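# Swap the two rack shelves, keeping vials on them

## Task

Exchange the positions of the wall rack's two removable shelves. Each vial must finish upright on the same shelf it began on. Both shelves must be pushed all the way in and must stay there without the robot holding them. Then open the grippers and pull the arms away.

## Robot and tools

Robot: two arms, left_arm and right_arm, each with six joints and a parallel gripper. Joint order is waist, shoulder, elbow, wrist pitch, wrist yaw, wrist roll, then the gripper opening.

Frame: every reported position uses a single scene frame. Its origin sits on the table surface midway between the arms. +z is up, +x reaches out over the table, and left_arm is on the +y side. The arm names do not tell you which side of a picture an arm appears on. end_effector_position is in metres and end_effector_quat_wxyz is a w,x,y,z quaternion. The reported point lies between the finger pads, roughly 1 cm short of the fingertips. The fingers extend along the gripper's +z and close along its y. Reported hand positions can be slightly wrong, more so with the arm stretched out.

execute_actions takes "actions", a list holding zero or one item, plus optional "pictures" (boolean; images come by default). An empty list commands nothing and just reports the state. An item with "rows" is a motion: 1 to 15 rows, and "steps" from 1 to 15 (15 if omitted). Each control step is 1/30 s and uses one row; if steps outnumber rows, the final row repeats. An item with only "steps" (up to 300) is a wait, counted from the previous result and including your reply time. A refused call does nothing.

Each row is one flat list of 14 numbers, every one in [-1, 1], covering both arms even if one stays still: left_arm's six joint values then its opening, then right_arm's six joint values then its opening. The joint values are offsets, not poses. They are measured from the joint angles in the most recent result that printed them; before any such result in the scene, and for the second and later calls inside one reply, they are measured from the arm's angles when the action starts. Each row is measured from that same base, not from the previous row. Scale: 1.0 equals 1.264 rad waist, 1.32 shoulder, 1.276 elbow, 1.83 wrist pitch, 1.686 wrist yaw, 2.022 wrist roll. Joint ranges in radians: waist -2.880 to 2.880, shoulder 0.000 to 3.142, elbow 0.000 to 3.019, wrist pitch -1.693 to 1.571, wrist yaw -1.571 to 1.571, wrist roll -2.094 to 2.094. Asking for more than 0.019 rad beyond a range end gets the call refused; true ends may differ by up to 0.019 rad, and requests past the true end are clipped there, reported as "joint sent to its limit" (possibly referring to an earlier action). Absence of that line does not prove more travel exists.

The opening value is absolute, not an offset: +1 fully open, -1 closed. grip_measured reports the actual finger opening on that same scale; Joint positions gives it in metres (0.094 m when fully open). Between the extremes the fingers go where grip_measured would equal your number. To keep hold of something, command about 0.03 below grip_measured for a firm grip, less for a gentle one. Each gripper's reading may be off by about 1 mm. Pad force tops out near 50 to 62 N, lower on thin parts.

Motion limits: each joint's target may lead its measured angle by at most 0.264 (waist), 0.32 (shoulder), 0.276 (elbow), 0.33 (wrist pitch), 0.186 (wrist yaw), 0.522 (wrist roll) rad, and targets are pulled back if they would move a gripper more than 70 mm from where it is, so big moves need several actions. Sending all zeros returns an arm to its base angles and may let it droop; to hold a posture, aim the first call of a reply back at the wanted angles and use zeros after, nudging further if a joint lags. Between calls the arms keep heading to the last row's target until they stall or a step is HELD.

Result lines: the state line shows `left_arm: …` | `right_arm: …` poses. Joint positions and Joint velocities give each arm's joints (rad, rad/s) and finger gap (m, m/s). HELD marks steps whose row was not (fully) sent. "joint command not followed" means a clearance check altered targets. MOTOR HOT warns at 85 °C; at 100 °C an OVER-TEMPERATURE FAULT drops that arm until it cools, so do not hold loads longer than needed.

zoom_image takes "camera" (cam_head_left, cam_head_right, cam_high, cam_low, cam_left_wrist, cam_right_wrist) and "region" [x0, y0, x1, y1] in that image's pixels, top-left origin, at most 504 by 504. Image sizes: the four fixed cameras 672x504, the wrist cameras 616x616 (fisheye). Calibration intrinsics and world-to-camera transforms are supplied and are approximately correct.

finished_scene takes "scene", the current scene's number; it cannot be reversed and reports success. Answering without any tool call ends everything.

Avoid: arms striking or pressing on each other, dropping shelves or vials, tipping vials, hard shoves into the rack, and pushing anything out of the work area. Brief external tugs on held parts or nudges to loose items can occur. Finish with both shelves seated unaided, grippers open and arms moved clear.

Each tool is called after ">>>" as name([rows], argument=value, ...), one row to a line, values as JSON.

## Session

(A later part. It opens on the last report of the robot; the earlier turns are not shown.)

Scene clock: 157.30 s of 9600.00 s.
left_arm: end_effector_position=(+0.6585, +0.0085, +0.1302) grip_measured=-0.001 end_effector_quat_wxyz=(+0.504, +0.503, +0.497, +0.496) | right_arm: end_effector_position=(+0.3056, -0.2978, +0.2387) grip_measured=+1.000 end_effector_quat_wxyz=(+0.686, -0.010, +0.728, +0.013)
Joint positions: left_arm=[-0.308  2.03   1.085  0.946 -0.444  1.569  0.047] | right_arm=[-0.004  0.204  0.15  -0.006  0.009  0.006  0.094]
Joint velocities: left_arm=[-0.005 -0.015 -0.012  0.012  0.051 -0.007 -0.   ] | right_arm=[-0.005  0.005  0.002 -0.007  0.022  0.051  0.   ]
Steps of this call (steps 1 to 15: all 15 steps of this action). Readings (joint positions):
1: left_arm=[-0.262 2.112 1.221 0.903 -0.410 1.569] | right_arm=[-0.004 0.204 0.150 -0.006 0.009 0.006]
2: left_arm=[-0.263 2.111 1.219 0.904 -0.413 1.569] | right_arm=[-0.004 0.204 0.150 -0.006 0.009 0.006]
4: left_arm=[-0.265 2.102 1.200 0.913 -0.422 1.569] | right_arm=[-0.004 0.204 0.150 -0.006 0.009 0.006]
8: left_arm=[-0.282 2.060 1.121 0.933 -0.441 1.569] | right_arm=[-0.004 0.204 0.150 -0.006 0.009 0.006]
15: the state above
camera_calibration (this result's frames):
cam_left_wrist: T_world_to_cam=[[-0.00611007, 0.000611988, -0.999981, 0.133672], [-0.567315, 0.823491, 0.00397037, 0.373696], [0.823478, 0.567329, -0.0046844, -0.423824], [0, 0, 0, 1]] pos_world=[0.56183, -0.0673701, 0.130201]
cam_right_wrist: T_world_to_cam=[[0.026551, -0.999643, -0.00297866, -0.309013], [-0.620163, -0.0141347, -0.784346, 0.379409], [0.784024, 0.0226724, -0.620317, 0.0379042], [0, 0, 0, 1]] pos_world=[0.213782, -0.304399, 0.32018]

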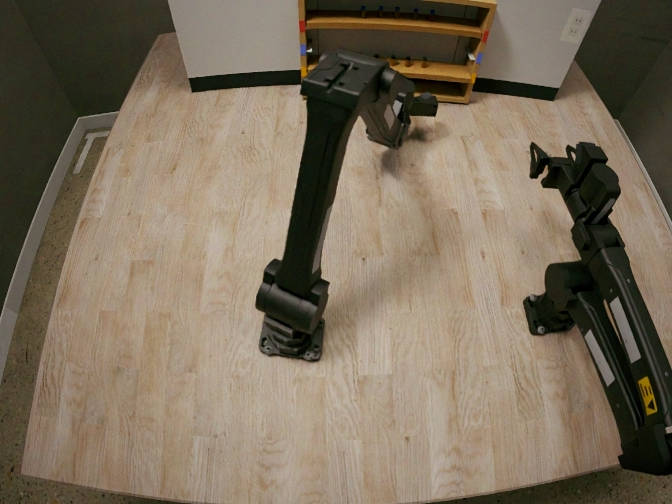

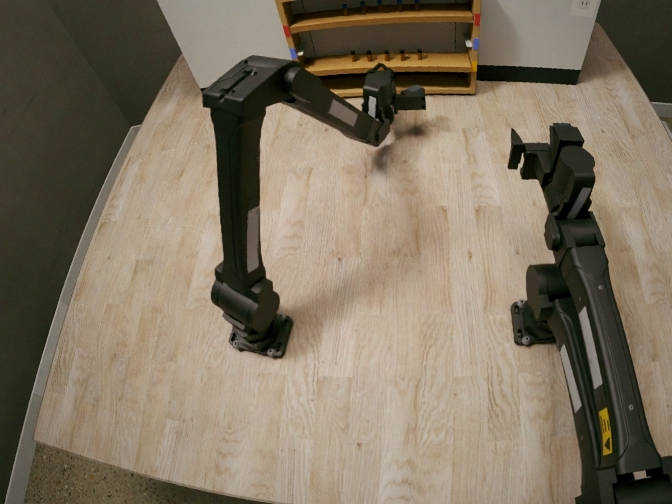

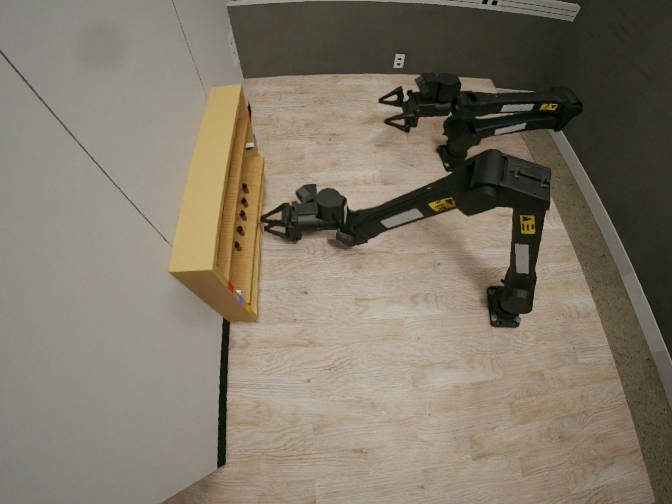

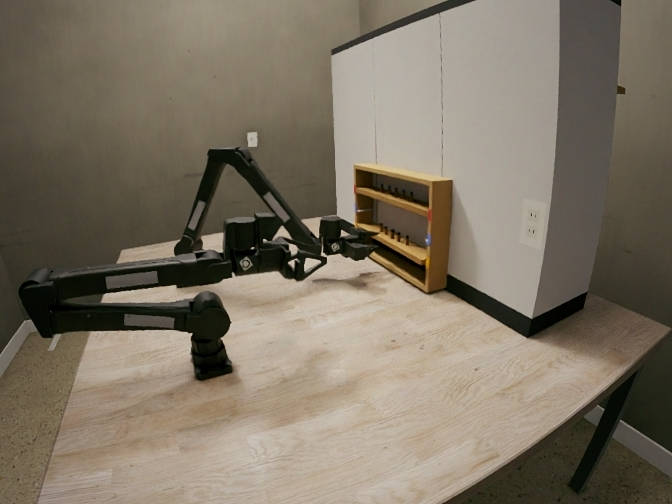

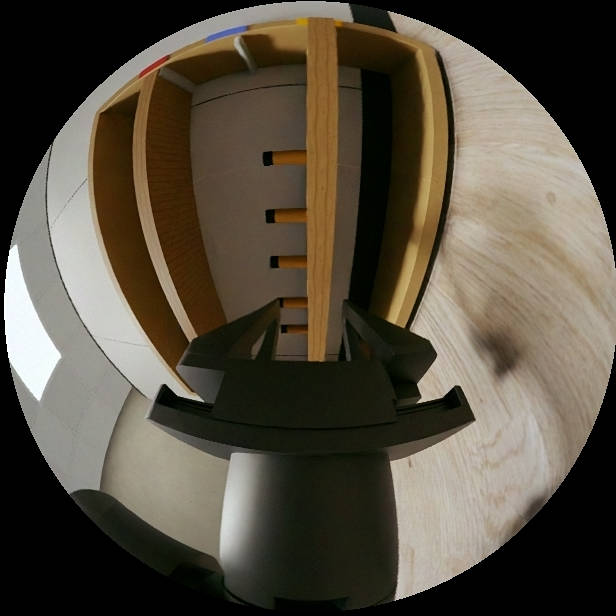

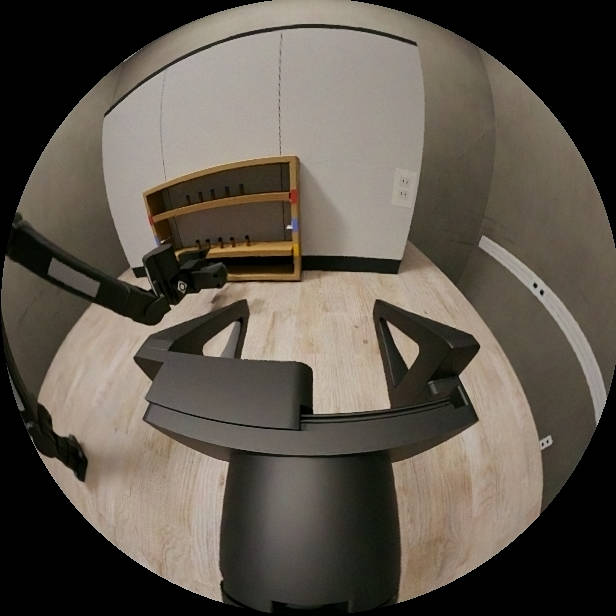

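>>> execute_actions([
  {"rows":[[0.014,-0.03,0.03,-0.02,0,0,0,0,0,0.01,0,0,0,1],[0.014,-0.055,0.04,-0.04,0,0,0,0,0,0.01,0,0,0,1],[0.014,-0.08,0.045,-0.06,0,0,0,0,0,0.01,0,0,0,1],[0.014,-0.105,0.05,-0.08,0,0,0,0,0,0.01,0,0,0,1],[0.014,-0.13,0.056,-0.1,0,0,0,0,0,0.01,0,0,0,1],[0.014,-0.155,0.062,-0.12,0,0,0,0,0,0.01,0,0,0,1],[0.014,-0.18,0.068,-0.145,0,0,0,0,0,0.01,0,0,0,1],[0.014,-0.205,0.074,-0.165,0,0,0,0,0,0.01,0,0,0,1],[0.014,-0.23,0.08,-0.187,0,0,0,0,0,0.01,0,0,0,1]]},
], pictures=false)

>>> execute_actions([
  {"steps":20},
])

Scene clock: 163.00 s of 9600.00 s.
left_arm: end_effector_position=(+0.6508, +0.0153, +0.2426) grip_measured=-0.001 end_effector_quat_wxyz=(+0.491, +0.514, +0.502, +0.493) | right_arm: end_effector_position=(+0.3056, -0.2978, +0.2387) grip_measured=+1.000 end_effector_quat_wxyz=(+0.686, -0.010, +0.728, +0.013)
Joint positions: left_arm=[-0.305  1.775  1.107  0.633 -0.445  1.569  0.047] | right_arm=[-0.004  0.204  0.15  -0.006  0.009  0.006  0.094]
Joint velocities: left_arm=[-0.005 -0.523  0.261 -0.344 -0.051 -0.037  0.001] | right_arm=[-0.005  0.005  0.002 -0.017  0.051  0.037  0.   ]
Steps of this call (steps 1 to 15: the robot went on to your last target; steps 16 to 90: nothing new was sent; then 2.20 s passed at rest; steps 91 to 105: all 15 steps of this action). Readings (joint positions):
91: left_arm=[-0.308 2.029 1.085 0.940 -0.445 1.569] | right_arm=[-0.004 0.204 0.150 -0.006 0.009 0.006]
92: left_arm=[-0.308 2.024 1.085 0.922 -0.445 1.569] | right_arm=[-0.004 0.204 0.150 -0.006 0.009 0.006]
94: left_arm=[-0.306 2.005 1.085 0.867 -0.445 1.569] | right_arm=[-0.004 0.204 0.150 -0.006 0.009 0.006]
98: left_arm=[-0.305 1.931 1.085 0.768 -0.445 1.569] | right_arm=[-0.004 0.204 0.150 -0.006 0.009 0.006]
105: the state above

Scene clock: 163.67 s of 9600.00 s.
left_arm: end_effector_position=(+0.6545, +0.0156, +0.2963) grip_measured=-0.001 end_effector_quat_wxyz=(+0.514, +0.489, +0.494, +0.502) | right_arm: end_effector_position=(+0.3056, -0.2978, +0.2387) grip_measured=+1.000 end_effector_quat_wxyz=(+0.686, -0.010, +0.728, +0.013)
Joint positions: left_arm=[-0.302  1.724  1.153  0.608 -0.445  1.569  0.047] | right_arm=[-0.004  0.204  0.15  -0.006  0.009  0.006  0.094]
Joint velocities: left_arm=[ 0.005 -0.005  0.022 -0.017 -0.007 -0.007 -0.   ] | right_arm=[ 0.005 -0.005  0.007 -0.012 -0.007 -0.037  0.   ]
Steps of this call (steps 1 to 20: the robot went on to your last target). Readings (joint positions):
1: left_arm=[-0.304 1.759 1.117 0.624 -0.445 1.569] | right_arm=[-0.004 0.204 0.150 -0.006 0.009 0.006]
2: left_arm=[-0.304 1.746 1.128 0.619 -0.445 1.569] | right_arm=[-0.004 0.204 0.150 -0.006 0.009 0.006]
4: left_arm=[-0.303 1.726 1.145 0.616 -0.445 1.569] | right_arm=[-0.004 0.204 0.150 -0.006 0.009 0.006]
8: left_arm=[-0.302 1.713 1.153 0.616 -0.445 1.569] | right_arm=[-0.004 0.204 0.150 -0.006 0.009 0.006]
20: the state above
camera_calibration (this result's frames):
cam_left_wrist: T_world_to_cam=[[0.026487, -0.0152466, -0.999533, 0.278514], [-0.57257, 0.819389, -0.0276715, 0.377776], [0.819428, 0.573035, 0.0129734, -0.426417], [0, 0, 0, 1]] pos_world=[0.558344, -0.0609474, 0.294369]
cam_right_wrist: T_world_to_cam=[[0.026551, -0.999643, -0.00297866, -0.309013], [-0.620163, -0.0141347, -0.784346, 0.379409], [0.784024, 0.0226724, -0.620317, 0.0379042], [0, 0, 0, 1]] pos_world=[0.213782, -0.304399, 0.32018]

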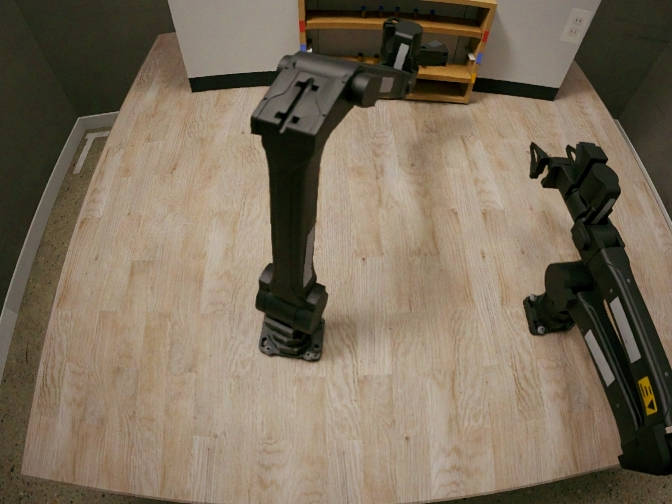

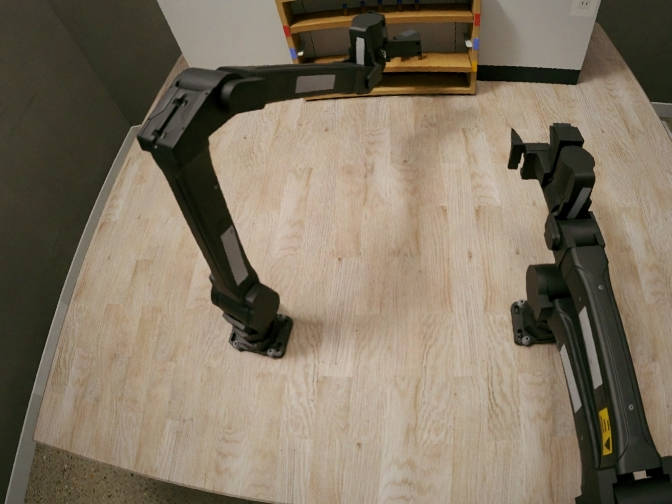

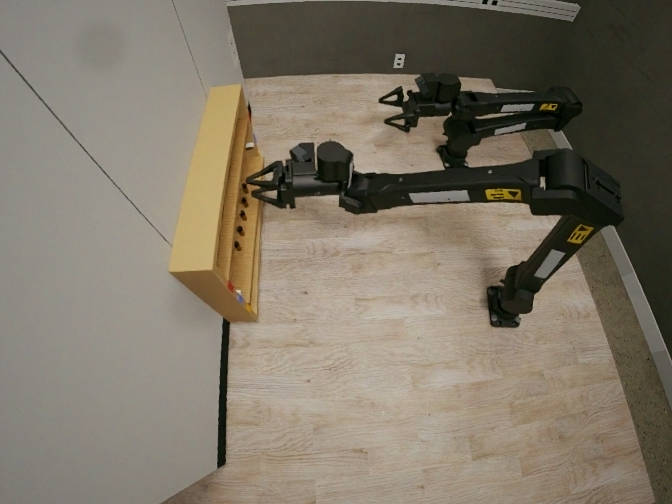

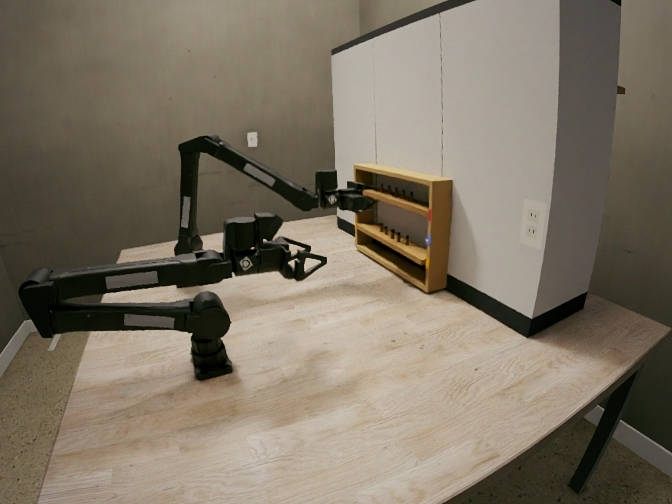

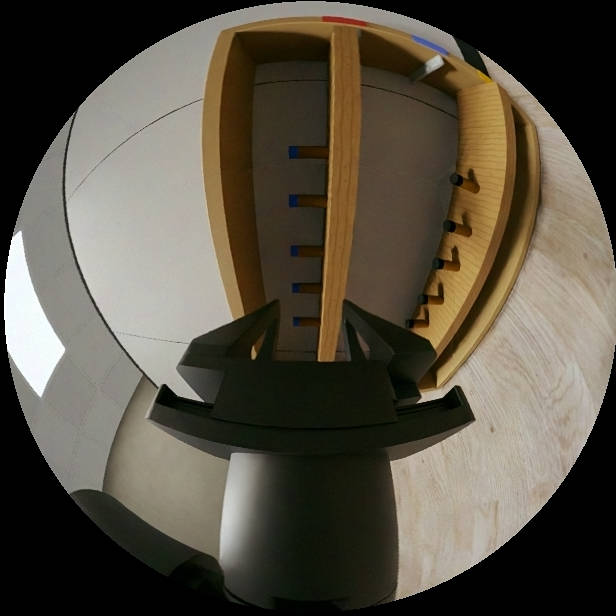

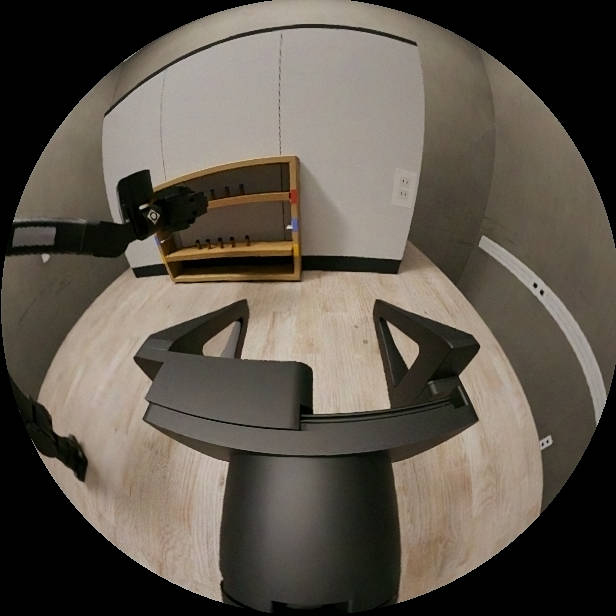

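>>> execute_actions([
  {"rows":[[0.01,0.01,0.02,-0.004,0.003,0,0,0,0,0.01,0,0,0,1],[0.012,0.02,0.03,-0.008,0.005,0,0,0,0,0.01,0,0,0,1],[0.015,0.027,0.04,-0.01,0.007,0,0,0,0,0.01,0,0,0,1],[0.018,0.034,0.05,-0.012,0.008,0,0,0,0,0.01,0,0,0,1],[0.02,0.041,0.06,-0.014,0.01,0,0,0,0,0.01,0,0,0,1],[0.023,0.048,0.07,-0.014,0.011,0,0,0,0,0.01,0,0,0,1],[0.025,0.054,0.078,-0.014,0.012,0,0,0,0,0.01,0,0,0,1]]},
], pictures=false)

>>> execute_actions([
  {"steps":10},
])

Scene clock: 167.67 s of 9600.00 s.
left_arm: end_effector_position=(+0.6800, +0.0205, +0.2604) grip_measured=-0.001 end_effector_quat_wxyz=(+0.493, +0.506, +0.503, +0.497) | right_arm: end_effector_position=(+0.3056, -0.2978, +0.2387) grip_measured=+1.000 end_effector_quat_wxyz=(+0.686, -0.010, +0.728, +0.013)
Joint positions: left_arm=[-0.277  1.805  1.199  0.584 -0.428  1.569  0.047] | right_arm=[-0.004  0.204  0.15  -0.006  0.009  0.006  0.094]
Joint velocities: left_arm=[ 0.005  0.005  0.002 -0.007  0.037  0.037  0.   ] | right_arm=[-0.005 -0.015  0.002 -0.022  0.051  0.037  0.   ]
Steps of this call (steps 1 to 15: the robot went on to your last target; steps 16 to 90: nothing new was sent; then 0.50 s passed at rest; steps 91 to 105: all 15 steps of this action). Readings (joint positions):
91: left_arm=[-0.302 1.725 1.153 0.607 -0.444 1.569] | right_arm=[-0.004 0.204 0.150 -0.006 0.009 0.006]
92: left_arm=[-0.302 1.726 1.153 0.606 -0.442 1.569] | right_arm=[-0.004 0.204 0.150 -0.006 0.009 0.006]
94: left_arm=[-0.300 1.732 1.156 0.600 -0.437 1.569] | right_arm=[-0.004 0.204 0.150 -0.006 0.009 0.006]
98: left_arm=[-0.289 1.774 1.187 0.589 -0.429 1.569] | right_arm=[-0.004 0.204 0.150 -0.006 0.009 0.006]
105: the state above

Scene clock: 168.00 s of 9600.00 s.
left_arm: end_effector_position=(+0.6801, +0.0204, +0.2608) grip_measured=-0.001 end_effector_quat_wxyz=(+0.493, +0.506, +0.503, +0.497) | right_arm: end_effector_position=(+0.3056, -0.2978, +0.2387) grip_measured=+1.000 end_effector_quat_wxyz=(+0.686, -0.010, +0.728, +0.013)
Joint positions: left_arm=[-0.277  1.805  1.2    0.584 -0.428  1.569  0.047] | right_arm=[-0.004  0.204  0.15  -0.006  0.009  0.006  0.094]
Joint velocities: left_arm=[-0.015  0.005  0.007  0.002 -0.007  0.037 -0.002] | right_arm=[-0.005 -0.005  0.012 -0.007 -0.066 -0.007  0.   ]
Steps of this call (steps 1 to 10: the robot went on to your last target). Readings (joint positions):
1: left_arm=[-0.277 1.805 1.200 0.584 -0.428 1.569] | right_arm=[-0.004 0.204 0.150 -0.006 0.009 0.006]
2: left_arm=[-0.277 1.805 1.200 0.584 -0.428 1.569] | right_arm=[-0.004 0.204 0.150 -0.006 0.009 0.006]
4: left_arm=[-0.277 1.805 1.200 0.584 -0.428 1.569] | right_arm=[-0.004 0.204 0.150 -0.006 0.009 0.006]
8: left_arm=[-0.277 1.805 1.200 0.584 -0.428 1.569] | right_arm=[-0.004 0.204 0.150 -0.006 0.009 0.006]
10: the state above
camera_calibration (this result's frames):
cam_left_wrist: T_world_to_cam=[[-0.025907, 0.00952091, -0.999619, 0.277558], [-0.57986, 0.814397, 0.0227849, 0.379428], [0.814304, 0.580229, -0.0155778, -0.438981], [0, 0, 0, 1]] pos_world=[0.58467, -0.0569381, 0.261969]
cam_right_wrist: T_world_to_cam=[[0.026551, -0.999643, -0.00297866, -0.309013], [-0.620163, -0.0141347, -0.784346, 0.379409], [0.784024, 0.0226724, -0.620317, 0.0379042], [0, 0, 0, 1]] pos_world=[0.213782, -0.304399, 0.32018]

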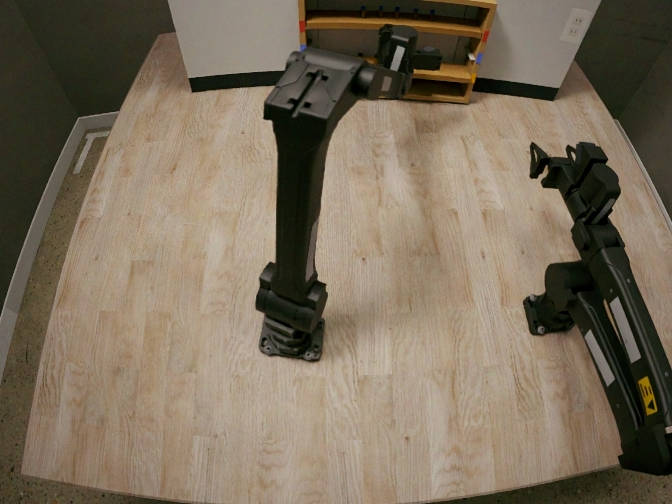

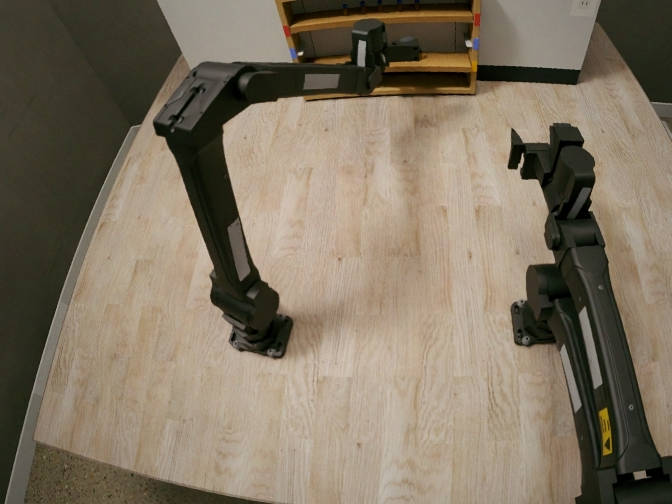

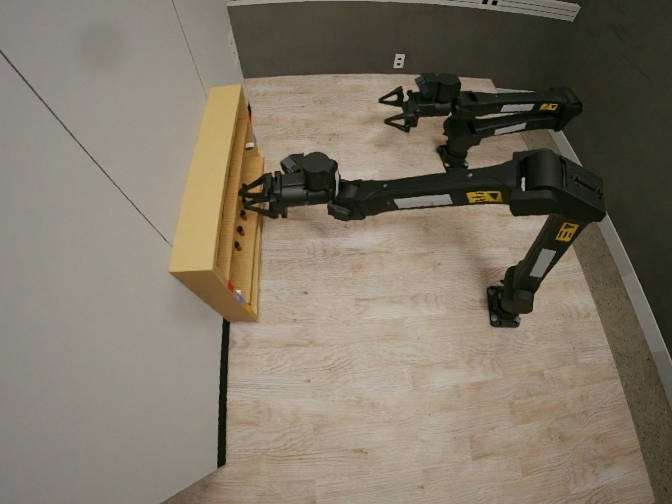

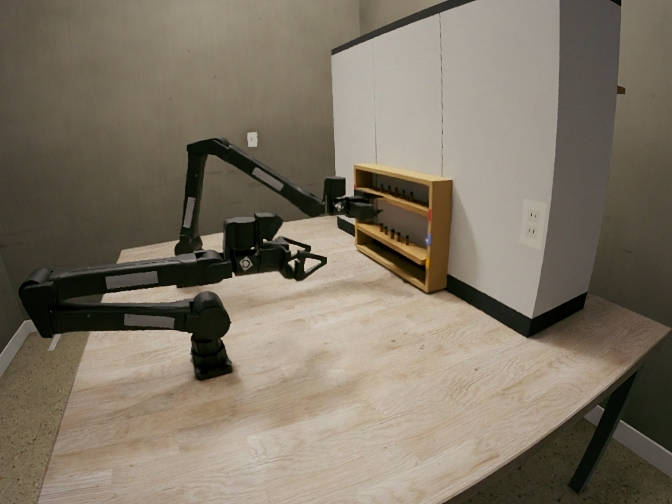

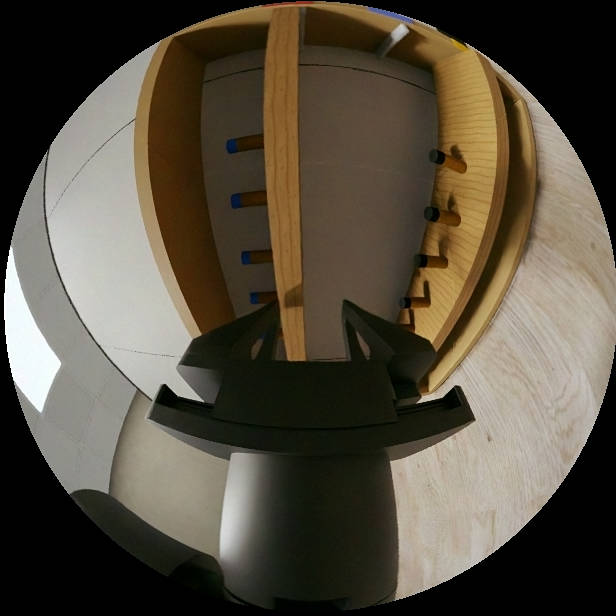

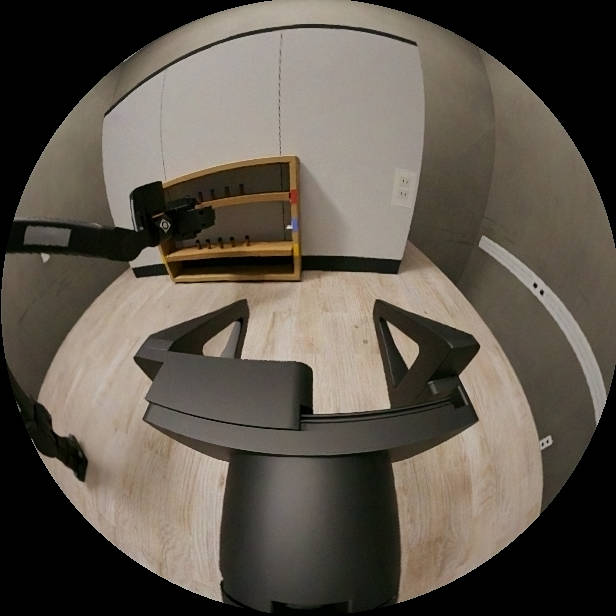

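>>> execute_actions([
  {"rows":[[0,-0.008,0.04,0,0,0,0,0,0,0.01,0,0,0,1],[0,-0.008,0.05,0,0,0,0,0,0,0.01,0,0,0,1],[0,-0.008,0.057,0,0,0,0,0,0,0.01,0,0,0,1],[0,-0.008,0.064,0,0,0,0,0,0,0.01,0,0,0,1]]},
], pictures=false)

Scene clock: 170.97 s of 9600.00 s.
left_arm: end_effector_position=(+0.6862, +0.0177, +0.2779) grip_measured=-0.001 end_effector_quat_wxyz=(+0.503, +0.496, +0.500, +0.501) | right_arm: end_effector_position=(+0.3056, -0.2978, +0.2387) grip_measured=+1.000 end_effector_quat_wxyz=(+0.686, -0.010, +0.728, +0.013)
Joint positions: left_arm=[-0.277  1.805  1.231  0.584 -0.428  1.569  0.047] | right_arm=[-0.004  0.204  0.15  -0.006  0.009  0.006  0.094]
Joint velocities: left_arm=[-0.015 -0.005  0.007 -0.017  0.081  0.022  0.   ] | right_arm=[ 0.005 -0.015  0.007  0.022  0.007  0.022  0.   ]
Steps of this call (steps 1 to 15: the robot went on to your last target; steps 16 to 74: nothing new was sent; steps 75 to 89: all 15 steps of this action). Readings (joint positions):
75: left_arm=[-0.277 1.805 1.200 0.584 -0.428 1.569] | right_arm=[-0.004 0.204 0.150 -0.006 0.009 0.006]
76: left_arm=[-0.277 1.805 1.201 0.584 -0.428 1.569] | right_arm=[-0.004 0.204 0.150 -0.006 0.009 0.006]
78: left_arm=[-0.277 1.805 1.206 0.584 -0.428 1.569] | right_arm=[-0.004 0.204 0.150 -0.006 0.009 0.006]
82: left_arm=[-0.277 1.805 1.226 0.584 -0.428 1.569] | right_arm=[-0.004 0.204 0.150 -0.006 0.009 0.006]
89: the state above

>>> execute_actions([
  {"rows":[[0.006,-0.009,0.041,0,0.002,0,0,0,0,0.01,0,0,0,1],[0.008,-0.004,0.048,-0.002,0.004,0,0,0,0,0.01,0,0,0,1],[0.01,0,0.056,-0.004,0.005,0,0,0,0,0.01,0,0,0,1],[0.011,0.005,0.063,-0.007,0.007,0,0,0,0,0.01,0,0,0,1],[0.013,0.01,0.07,-0.009,0.008,0,0,0,0,0.01,0,0,0,1],[0.015,0.014,0.078,-0.011,0.01,0,0,0,0,0.01,0,0,0,1],[0.017,0.019,0.085,-0.013,0.012,0,0,0,0,0.01,0,0,0,1],[0.019,0.024,0.092,-0.015,0.013,0,0,0,0,0.01,0,0,0,1],[0.02,0.029,0.099,-0.018,0.015,0,0,0,0,0.01,0,0,0,1],[0.022,0.033,0.107,-0.02,0.016,0,0,0,0,0.01,0,0,0,1],[0.024,0.038,0.114,-0.022,0.018,0,0,0,0,0.01,0,0,0,1]]},
], pictures=false)

>>> execute_actions([
  {"steps":10},
])

Scene clock: 176.07 s of 9600.00 s.
left_arm: end_effector_position=(+0.7138, +0.0170, +0.2847) grip_measured=-0.001 end_effector_quat_wxyz=(+0.507, +0.495, +0.497, +0.501) | right_arm: end_effector_position=(+0.3056, -0.2978, +0.2387) grip_measured=+1.000 end_effector_quat_wxyz=(+0.686, -0.010, +0.728, +0.013)
Joint positions: left_arm=[-0.257  1.854  1.321  0.549 -0.402  1.569  0.047] | right_arm=[-0.004  0.204  0.15  -0.006  0.009  0.006  0.094]
Joint velocities: left_arm=[ 0.034  0.044 -0.002 -0.012 -0.022 -0.051 -0.   ] | right_arm=[ 0.005 -0.015  0.002  0.002  0.081 -0.037  0.   ]
Steps of this call (steps 1 to 15: the robot went on to your last target; steps 16 to 90: nothing new was sent; then 1.60 s passed at rest; steps 91 to 105: all 15 steps of this action). Readings (joint positions):
91: left_arm=[-0.277 1.805 1.231 0.584 -0.428 1.569] | right_arm=[-0.004 0.204 0.150 -0.006 0.009 0.006]
92: left_arm=[-0.277 1.805 1.232 0.584 -0.427 1.569] | right_arm=[-0.004 0.204 0.150 -0.006 0.009 0.006]
94: left_arm=[-0.276 1.806 1.237 0.581 -0.423 1.569] | right_arm=[-0.004 0.204 0.150 -0.006 0.009 0.006]
98: left_arm=[-0.272 1.818 1.273 0.568 -0.412 1.569] | right_arm=[-0.004 0.204 0.150 -0.006 0.009 0.006]
105: the state above

Scene clock: 176.40 s of 9600.00 s.
left_arm: end_effector_position=(+0.7149, +0.0190, +0.2824) grip_measured=-0.001 end_effector_quat_wxyz=(+0.505, +0.496, +0.498, +0.501) | right_arm: end_effector_position=(+0.3056, -0.2978, +0.2387) grip_measured=+1.000 end_effector_quat_wxyz=(+0.686, -0.010, +0.728, +0.013)
Joint positions: left_arm=[-0.254  1.856  1.321  0.548 -0.402  1.569  0.047] | right_arm=[-0.004  0.204  0.15  -0.006  0.009  0.006  0.094]
Joint velocities: left_arm=[-0.005 -0.005  0.002 -0.002 -0.007 -0.037 -0.001] | right_arm=[ 0.005 -0.005 -0.012 -0.007 -0.007 -0.037  0.   ]
Steps of this call (steps 1 to 10: the robot went on to your last target). Readings (joint positions):
1: left_arm=[-0.255 1.855 1.321 0.549 -0.402 1.569] | right_arm=[-0.004 0.204 0.150 -0.006 0.009 0.006]
2: left_arm=[-0.254 1.856 1.321 0.548 -0.402 1.569] | right_arm=[-0.004 0.204 0.150 -0.006 0.009 0.006]
4: left_arm=[-0.254 1.856 1.321 0.548 -0.402 1.569] | right_arm=[-0.004 0.204 0.150 -0.006 0.009 0.006]
8: left_arm=[-0.254 1.856 1.321 0.548 -0.402 1.569] | right_arm=[-0.004 0.204 0.150 -0.006 0.009 0.006]
10: the state above
camera_calibration (this result's frames):
cam_left_wrist: T_world_to_cam=[[0.00441997, -0.00392981, -0.999983, 0.278794], [-0.577316, 0.816501, -0.00576051, 0.40647], [0.816509, 0.577331, 0.00134017, -0.472461], [0, 0, 0, 1]] pos_world=[0.619198, -0.0580211, 0.281763]
cam_right_wrist: T_world_to_cam=[[0.026551, -0.999643, -0.00297866, -0.309013], [-0.620163, -0.0141347, -0.784346, 0.379409], [0.784024, 0.0226724, -0.620317, 0.0379042], [0, 0, 0, 1]] pos_world=[0.213782, -0.304399, 0.32018]

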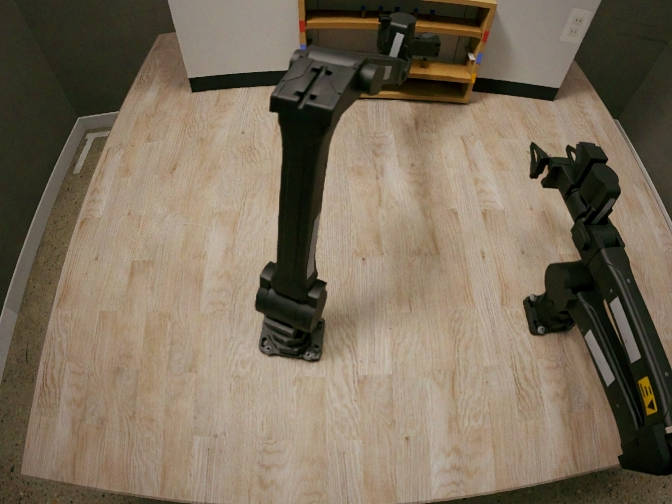

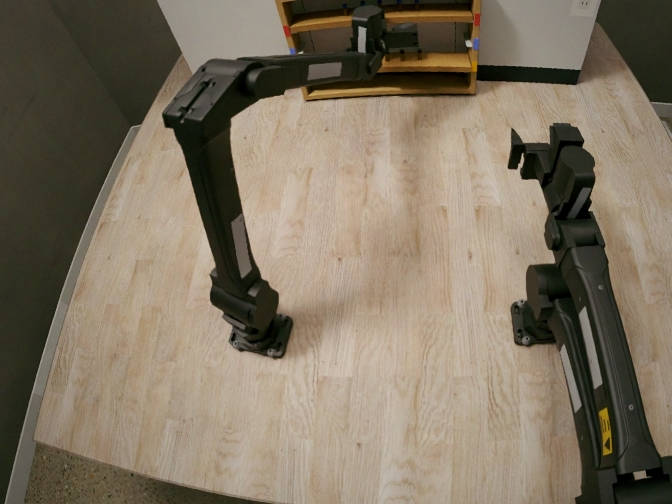

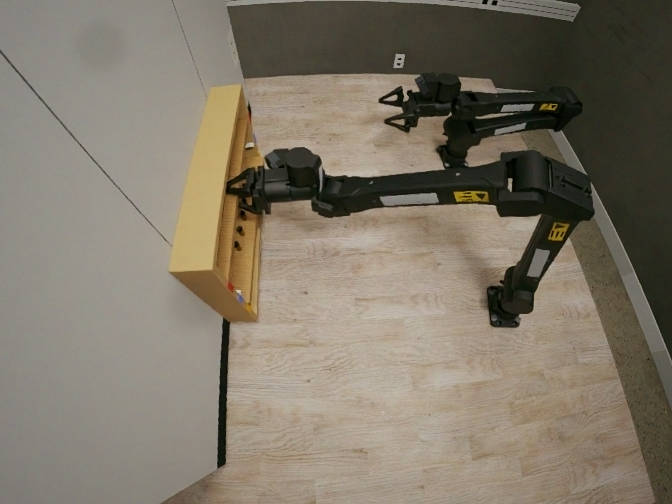

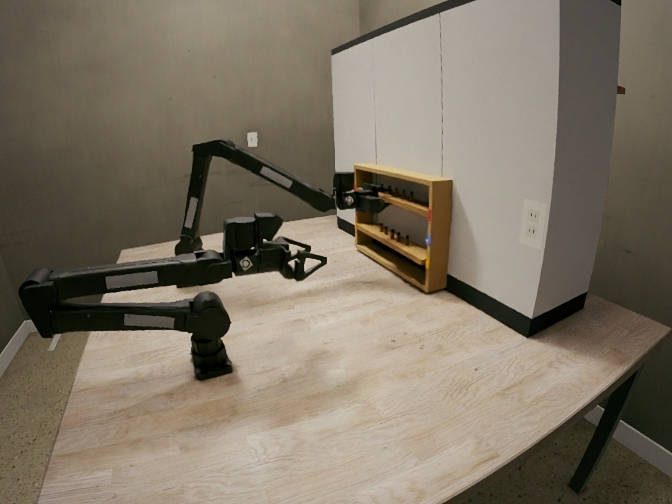

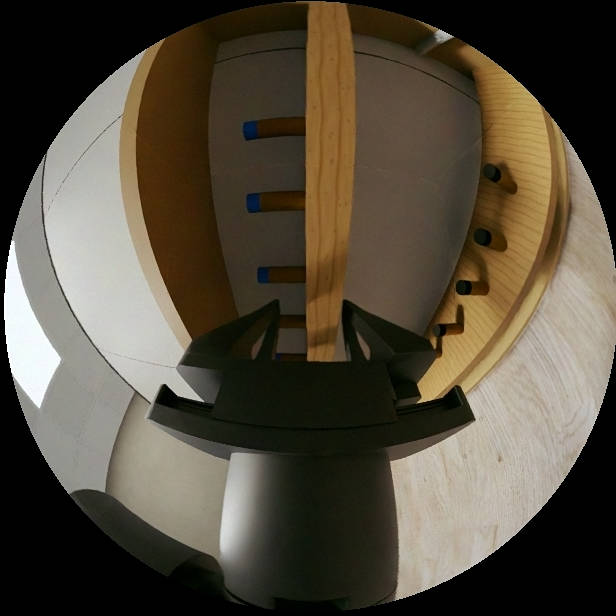

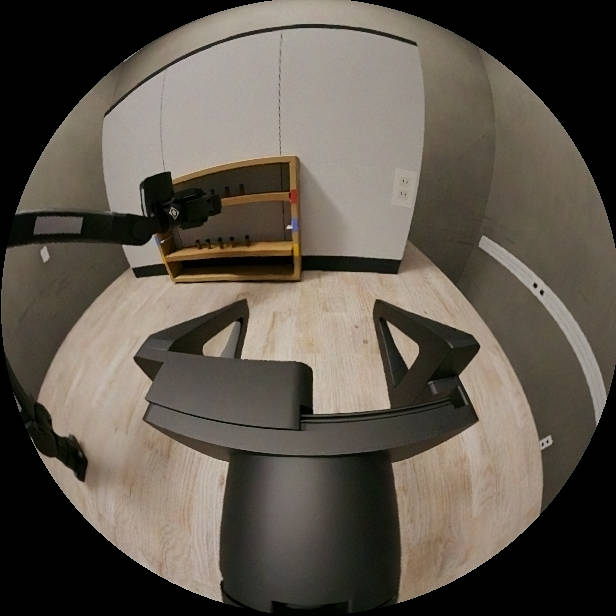

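Lower ~7 mm with shoulder, then grip.

>>> execute_actions([
  {"rows":[[0,0.006,0.03,0,0,0,0,0,0,0.01,0,0,0,1],[0,0.009,0.03,0,0,0,0,0,0,0.01,0,0,0,1]]},
], pictures=false)

Scene clock: 178.73 s of 9600.00 s.
left_arm: end_effector_position=(+0.7159, +0.0186, +0.2771) grip_measured=-0.001 end_effector_quat_wxyz=(+0.502, +0.498, +0.499, +0.500) | right_arm: end_effector_position=(+0.3056, -0.2978, +0.2387) grip_measured=+1.000 end_effector_quat_wxyz=(+0.686, -0.010, +0.728, +0.013)
Joint positions: left_arm=[-0.254  1.863  1.321  0.548 -0.402  1.569  0.047] | right_arm=[-0.004  0.204  0.15  -0.006  0.009  0.006  0.094]
Joint velocities: left_arm=[-0.015  0.005 -0.007 -0.002 -0.007  0.051 -0.   ] | right_arm=[-0.005 -0.005  0.007  0.007  0.007  0.007  0.   ]
Steps of this call (steps 1 to 15: the robot went on to your last target; steps 16 to 55: nothing new was sent; steps 56 to 70: all 15 steps of this action). Readings (joint positions):
56: left_arm=[-0.254 1.856 1.321 0.548 -0.402 1.569] | right_arm=[-0.004 0.204 0.150 -0.006 0.009 0.006]
57: left_arm=[-0.254 1.857 1.321 0.548 -0.402 1.569] | right_arm=[-0.004 0.204 0.150 -0.006 0.009 0.006]
59: left_arm=[-0.254 1.858 1.321 0.548 -0.402 1.569] | right_arm=[-0.004 0.204 0.150 -0.006 0.009 0.006]
63: left_arm=[-0.254 1.861 1.321 0.548 -0.402 1.569] | right_arm=[-0.004 0.204 0.150 -0.006 0.009 0.006]
70: the state above

>>> execute_actions([
  {"rows":[[0,0.004,0.03,0,0,0,-0.3,0,0,0.01,0,0,0,1],[0,0.004,0.03,0,0,0,-0.4,0,0,0.01,0,0,0,1],[0,0.004,0.03,0,0,0,-0.5,0,0,0.01,0,0,0,1],[0,0.004,0.03,0,0,0,-0.55,0,0,0.01,0,0,0,1],[0,0.004,0.03,0,0,0,-0.6,0,0,0.01,0,0,0,1],[0,0.004,0.03,0,0,0,-0.6,0,0,0.01,0,0,0,1],[0,0.004,0.03,0,0,0,-0.6,0,0,0.01,0,0,0,1],[0,0.004,0.03,0,0,0,-0.6,0,0,0.01,0,0,0,1],[0,0.004,0.03,0,0,0,-0.63,0,0,0.01,0,0,0,1],[0,0.004,0.03,0,0,0,-0.655,0,0,0.01,0,0,0,1]]},
], pictures=false)

Scene clock: 182.53 s of 9600.00 s.
left_arm: end_effector_position=(+0.7160, +0.0186, +0.2765) grip_measured=-0.626 end_effector_quat_wxyz=(+0.502, +0.499, +0.499, +0.500) | right_arm: end_effector_position=(+0.3056, -0.2978, +0.2387) grip_measured=+1.000 end_effector_quat_wxyz=(+0.686, -0.010, +0.728, +0.013)
Joint positions: left_arm=[-0.254  1.864  1.321  0.547 -0.402  1.569  0.018] | right_arm=[-0.004  0.204  0.15  -0.006  0.009  0.006  0.094]
Joint velocities: left_arm=[-0.024  0.005  0.007 -0.012 -0.066  0.022 -0.001] | right_arm=[-0.015 -0.005 -0.002 -0.017  0.007 -0.007  0.   ]
Steps of this call (steps 1 to 15: the robot went on to your last target; steps 16 to 90: nothing new was sent; then 0.30 s passed at rest; steps 91 to 105: all 15 steps of this action). Readings (joint positions):
91: left_arm=[-0.254 1.863 1.321 0.548 -0.402 1.569] | right_arm=[-0.004 0.204 0.150 -0.006 0.009 0.006]
92: left_arm=[-0.254 1.863 1.321 0.548 -0.402 1.569] | right_arm=[-0.004 0.204 0.150 -0.006 0.009 0.006]
94: left_arm=[-0.254 1.863 1.321 0.548 -0.402 1.569] | right_arm=[-0.004 0.204 0.150 -0.006 0.009 0.006]
98: left_arm=[-0.254 1.864 1.321 0.547 -0.402 1.569] | right_arm=[-0.004 0.204 0.150 -0.006 0.009 0.006]
105: the state above

>>> execute_actions([
  {"rows":[[-0.005,-0.017,0.02,0.011,0,0,-0.655,0,0,0.01,0,0,0,1],[-0.01,-0.034,0.02,0.022,0,0,-0.655,0,0,0.01,0,0,0,1],[-0.012,-0.039,0.012,0.024,-0.001,0,-0.655,0,0,0.01,0,0,0,1],[-0.014,-0.044,0.004,0.025,-0.003,0,-0.655,0,0,0.01,0,0,0,1],[-0.015,-0.049,-0.003,0.027,-0.004,0,-0.655,0,0,0.01,0,0,0,1],[-0.017,-0.054,-0.011,0.029,-0.006,0,-0.655,0,0,0.01,0,0,0,1],[-0.019,-0.059,-0.019,0.031,-0.007,0,-0.655,0,0,0.01,0,0,0,1],[-0.021,-0.064,-0.027,0.032,-0.008,0,-0.655,0,0,0.01,0,0,0,1],[-0.023,-0.068,-0.035,0.034,-0.01,0,-0.655,0,0,0.01,0,0,0,1],[-0.025,-0.073,-0.043,0.036,-0.011,0,-0.655,0,0,0.01,0,0,0,1],[-0.026,-0.078,-0.05,0.038,-0.013,0,-0.655,0,0,0.01,0,0,0,1],[-0.028,-0.083,-0.058,0.039,-0.014,0,-0.655,0,0,0.01,0,0,0,1],[-0.03,-0.088,-0.066,0.041,-0.016,0,-0.655,0,0,0.01,0,0,0,1],[-0.032,-0.093,-0.074,0.043,-0.017,0,-0.655,0,0,0.01,0,0,0,1]]},
], pictures=false)

>>> execute_actions([
  {"steps":12},
], pictures=false)

Scene clock: 188.43 s of 9600.00 s.
left_arm: end_effector_position=(+0.6833, +0.0176, +0.2776) grip_measured=-0.626 end_effector_quat_wxyz=(+0.504, +0.497, +0.499, +0.501) | right_arm: end_effector_position=(+0.3056, -0.2978, +0.2387) grip_measured=+1.000 end_effector_quat_wxyz=(+0.686, -0.010, +0.728, +0.013)
Joint positions: left_arm=[-0.278  1.799  1.222  0.586 -0.427  1.569  0.018] | right_arm=[-0.004  0.204  0.15  -0.006  0.009  0.006  0.094]
Joint velocities: left_arm=[-0.093 -0.181 -0.222  0.037 -0.022  0.022  0.001] | right_arm=[ 0.005  0.005 -0.012 -0.007  0.022 -0.007  0.   ]
Steps of this call (steps 1 to 15: the robot went on to your last target; steps 16 to 90: nothing new was sent; then 2.40 s passed at rest; steps 91 to 105: all 15 steps of this action). Readings (joint positions):
91: left_arm=[-0.254 1.864 1.321 0.549 -0.402 1.569] | right_arm=[-0.004 0.204 0.150 -0.006 0.009 0.006]
92: left_arm=[-0.254 1.864 1.321 0.552 -0.402 1.569] | right_arm=[-0.004 0.204 0.150 -0.006 0.009 0.006]
94: left_arm=[-0.254 1.864 1.319 0.555 -0.402 1.569] | right_arm=[-0.004 0.204 0.150 -0.006 0.009 0.006]
98: left_arm=[-0.258 1.850 1.295 0.568 -0.409 1.569] | right_arm=[-0.004 0.204 0.150 -0.006 0.009 0.006]
105: the state above

Scene clock: 188.83 s of 9600.00 s.
left_arm: end_effector_position=(+0.6785, +0.0151, +0.2778) grip_measured=-0.626 end_effector_quat_wxyz=(+0.504, +0.498, +0.498, +0.499) | right_arm: end_effector_position=(+0.3056, -0.2978, +0.2387) grip_measured=+1.000 end_effector_quat_wxyz=(+0.686, -0.010, +0.728, +0.013)
Joint positions: left_arm=[-0.285  1.79   1.211  0.587 -0.43   1.569  0.018] | right_arm=[-0.004  0.204  0.15  -0.006  0.009  0.006  0.094]
Joint velocities: left_arm=[ 0.015 -0.005  0.012 -0.007 -0.022  0.007 -0.   ] | right_arm=[ 0.005  0.005 -0.017  0.002 -0.037  0.022  0.   ]
Steps of this call (steps 1 to 12: the robot went on to your last target). Readings (joint positions):
1: left_arm=[-0.281 1.794 1.216 0.587 -0.428 1.569] | right_arm=[-0.004 0.204 0.150 -0.006 0.009 0.006]
2: left_arm=[-0.283 1.791 1.213 0.587 -0.428 1.569] | right_arm=[-0.004 0.204 0.150 -0.006 0.009 0.006]
4: left_arm=[-0.285 1.790 1.211 0.587 -0.430 1.569] | right_arm=[-0.004 0.204 0.150 -0.006 0.009 0.006]
8: left_arm=[-0.285 1.790 1.211 0.587 -0.430 1.569] | right_arm=[-0.004 0.204 0.150 -0.006 0.009 0.006]
12: the state above

>>> execute_actions([
  {"rows":[[-0.008,-0.039,0.023,0.023,0,0,-0.655,0,0,0.01,0,0,0,1],[-0.009,-0.043,0.017,0.024,-0.001,0,-0.655,0,0,0.01,0,0,0,1],[-0.011,-0.047,0.01,0.025,-0.003,0,-0.655,0,0,0.01,0,0,0,1],[-0.012,-0.052,0.004,0.026,-0.004,0,-0.655,0,0,0.01,0,0,0,1],[-0.014,-0.056,-0.003,0.028,-0.005,0,-0.655,0,0,0.01,0,0,0,1],[-0.015,-0.06,-0.009,0.029,-0.007,0,-0.655,0,0,0.01,0,0,0,1],[-0.017,-0.064,-0.015,0.03,-0.008,0,-0.655,0,0,0.01,0,0,0,1],[-0.018,-0.069,-0.022,0.031,-0.009,0,-0.655,0,0,0.01,0,0,0,1],[-0.02,-0.073,-0.028,0.032,-0.011,0,-0.655,0,0,0.01,0,0,0,1],[-0.021,-0.077,-0.035,0.033,-0.012,0,-0.655,0,0,0.01,0,0,0,1],[-0.023,-0.081,-0.041,0.035,-0.013,0,-0.655,0,0,0.01,0,0,0,1],[-0.024,-0.086,-0.048,0.036,-0.015,0,-0.655,0,0,0.01,0,0,0,1],[-0.026,-0.09,-0.054,0.037,-0.016,0,-0.655,0,0,0.01,0,0,0,1]]},
], pictures=false)

>>> execute_actions([
  {"steps":12},
], pictures=false)

Scene clock: 196.07 s of 9600.00 s.
left_arm: end_effector_position=(+0.6492, +0.0169, +0.2785) grip_measured=-0.626 end_effector_quat_wxyz=(+0.503, +0.498, +0.499, +0.500) | right_arm: end_effector_position=(+0.3056, -0.2978, +0.2387) grip_measured=+1.000 end_effector_quat_wxyz=(+0.686, -0.010, +0.728, +0.013)
Joint positions: left_arm=[-0.305  1.729  1.126  0.61  -0.453  1.569  0.018] | right_arm=[-0.004  0.204  0.15  -0.006  0.009  0.006  0.094]
Joint velocities: left_arm=[-0.063 -0.112 -0.12  -0.002  0.007  0.037  0.001] | right_arm=[-0.015  0.015 -0.007  0.007  0.037 -0.051  0.   ]
Steps of this call (steps 1 to 30: the robot went on to your last target; steps 31 to 90: nothing new was sent; then 3.73 s passed at rest; steps 91 to 105: all 15 steps of this action). Readings (joint positions):
91: left_arm=[-0.285 1.790 1.211 0.588 -0.430 1.569] | right_arm=[-0.004 0.204 0.150 -0.006 0.009 0.006]
92: left_arm=[-0.285 1.790 1.211 0.589 -0.430 1.569] | right_arm=[-0.004 0.204 0.150 -0.006 0.009 0.006]
94: left_arm=[-0.285 1.789 1.209 0.591 -0.431 1.569] | right_arm=[-0.004 0.204 0.150 -0.006 0.009 0.006]
98: left_arm=[-0.290 1.773 1.183 0.600 -0.440 1.569] | right_arm=[-0.004 0.204 0.150 -0.006 0.009 0.006]
105: the state above

Scene clock: 196.47 s of 9600.00 s.
left_arm: end_effector_position=(+0.6471, +0.0149, +0.2798) grip_measured=-0.626 end_effector_quat_wxyz=(+0.505, +0.498, +0.498, +0.499) | right_arm: end_effector_position=(+0.3056, -0.2978, +0.2387) grip_measured=+1.000 end_effector_quat_wxyz=(+0.686, -0.010, +0.728, +0.013)
Joint positions: left_arm=[-0.31   1.725  1.123  0.612 -0.454  1.569  0.018] | right_arm=[-0.004  0.204  0.15  -0.006  0.009  0.006  0.094]
Joint velocities: left_arm=[-0.005  0.005  0.012 -0.007 -0.037  0.022  0.001] | right_arm=[-0.005 -0.005 -0.022  0.012 -0.037 -0.081  0.   ]
Steps of this call (steps 1 to 12: the robot went on to your last target). Readings (joint positions):
1: left_arm=[-0.307 1.727 1.123 0.610 -0.453 1.569] | right_arm=[-0.004 0.204 0.150 -0.006 0.009 0.006]
2: left_arm=[-0.308 1.725 1.123 0.610 -0.453 1.569] | right_arm=[-0.004 0.204 0.150 -0.006 0.009 0.006]
4: left_arm=[-0.310 1.725 1.123 0.612 -0.454 1.569] | right_arm=[-0.004 0.204 0.150 -0.006 0.009 0.006]
8: left_arm=[-0.310 1.725 1.123 0.612 -0.454 1.569] | right_arm=[-0.004 0.204 0.150 -0.006 0.009 0.006]
12: the state above


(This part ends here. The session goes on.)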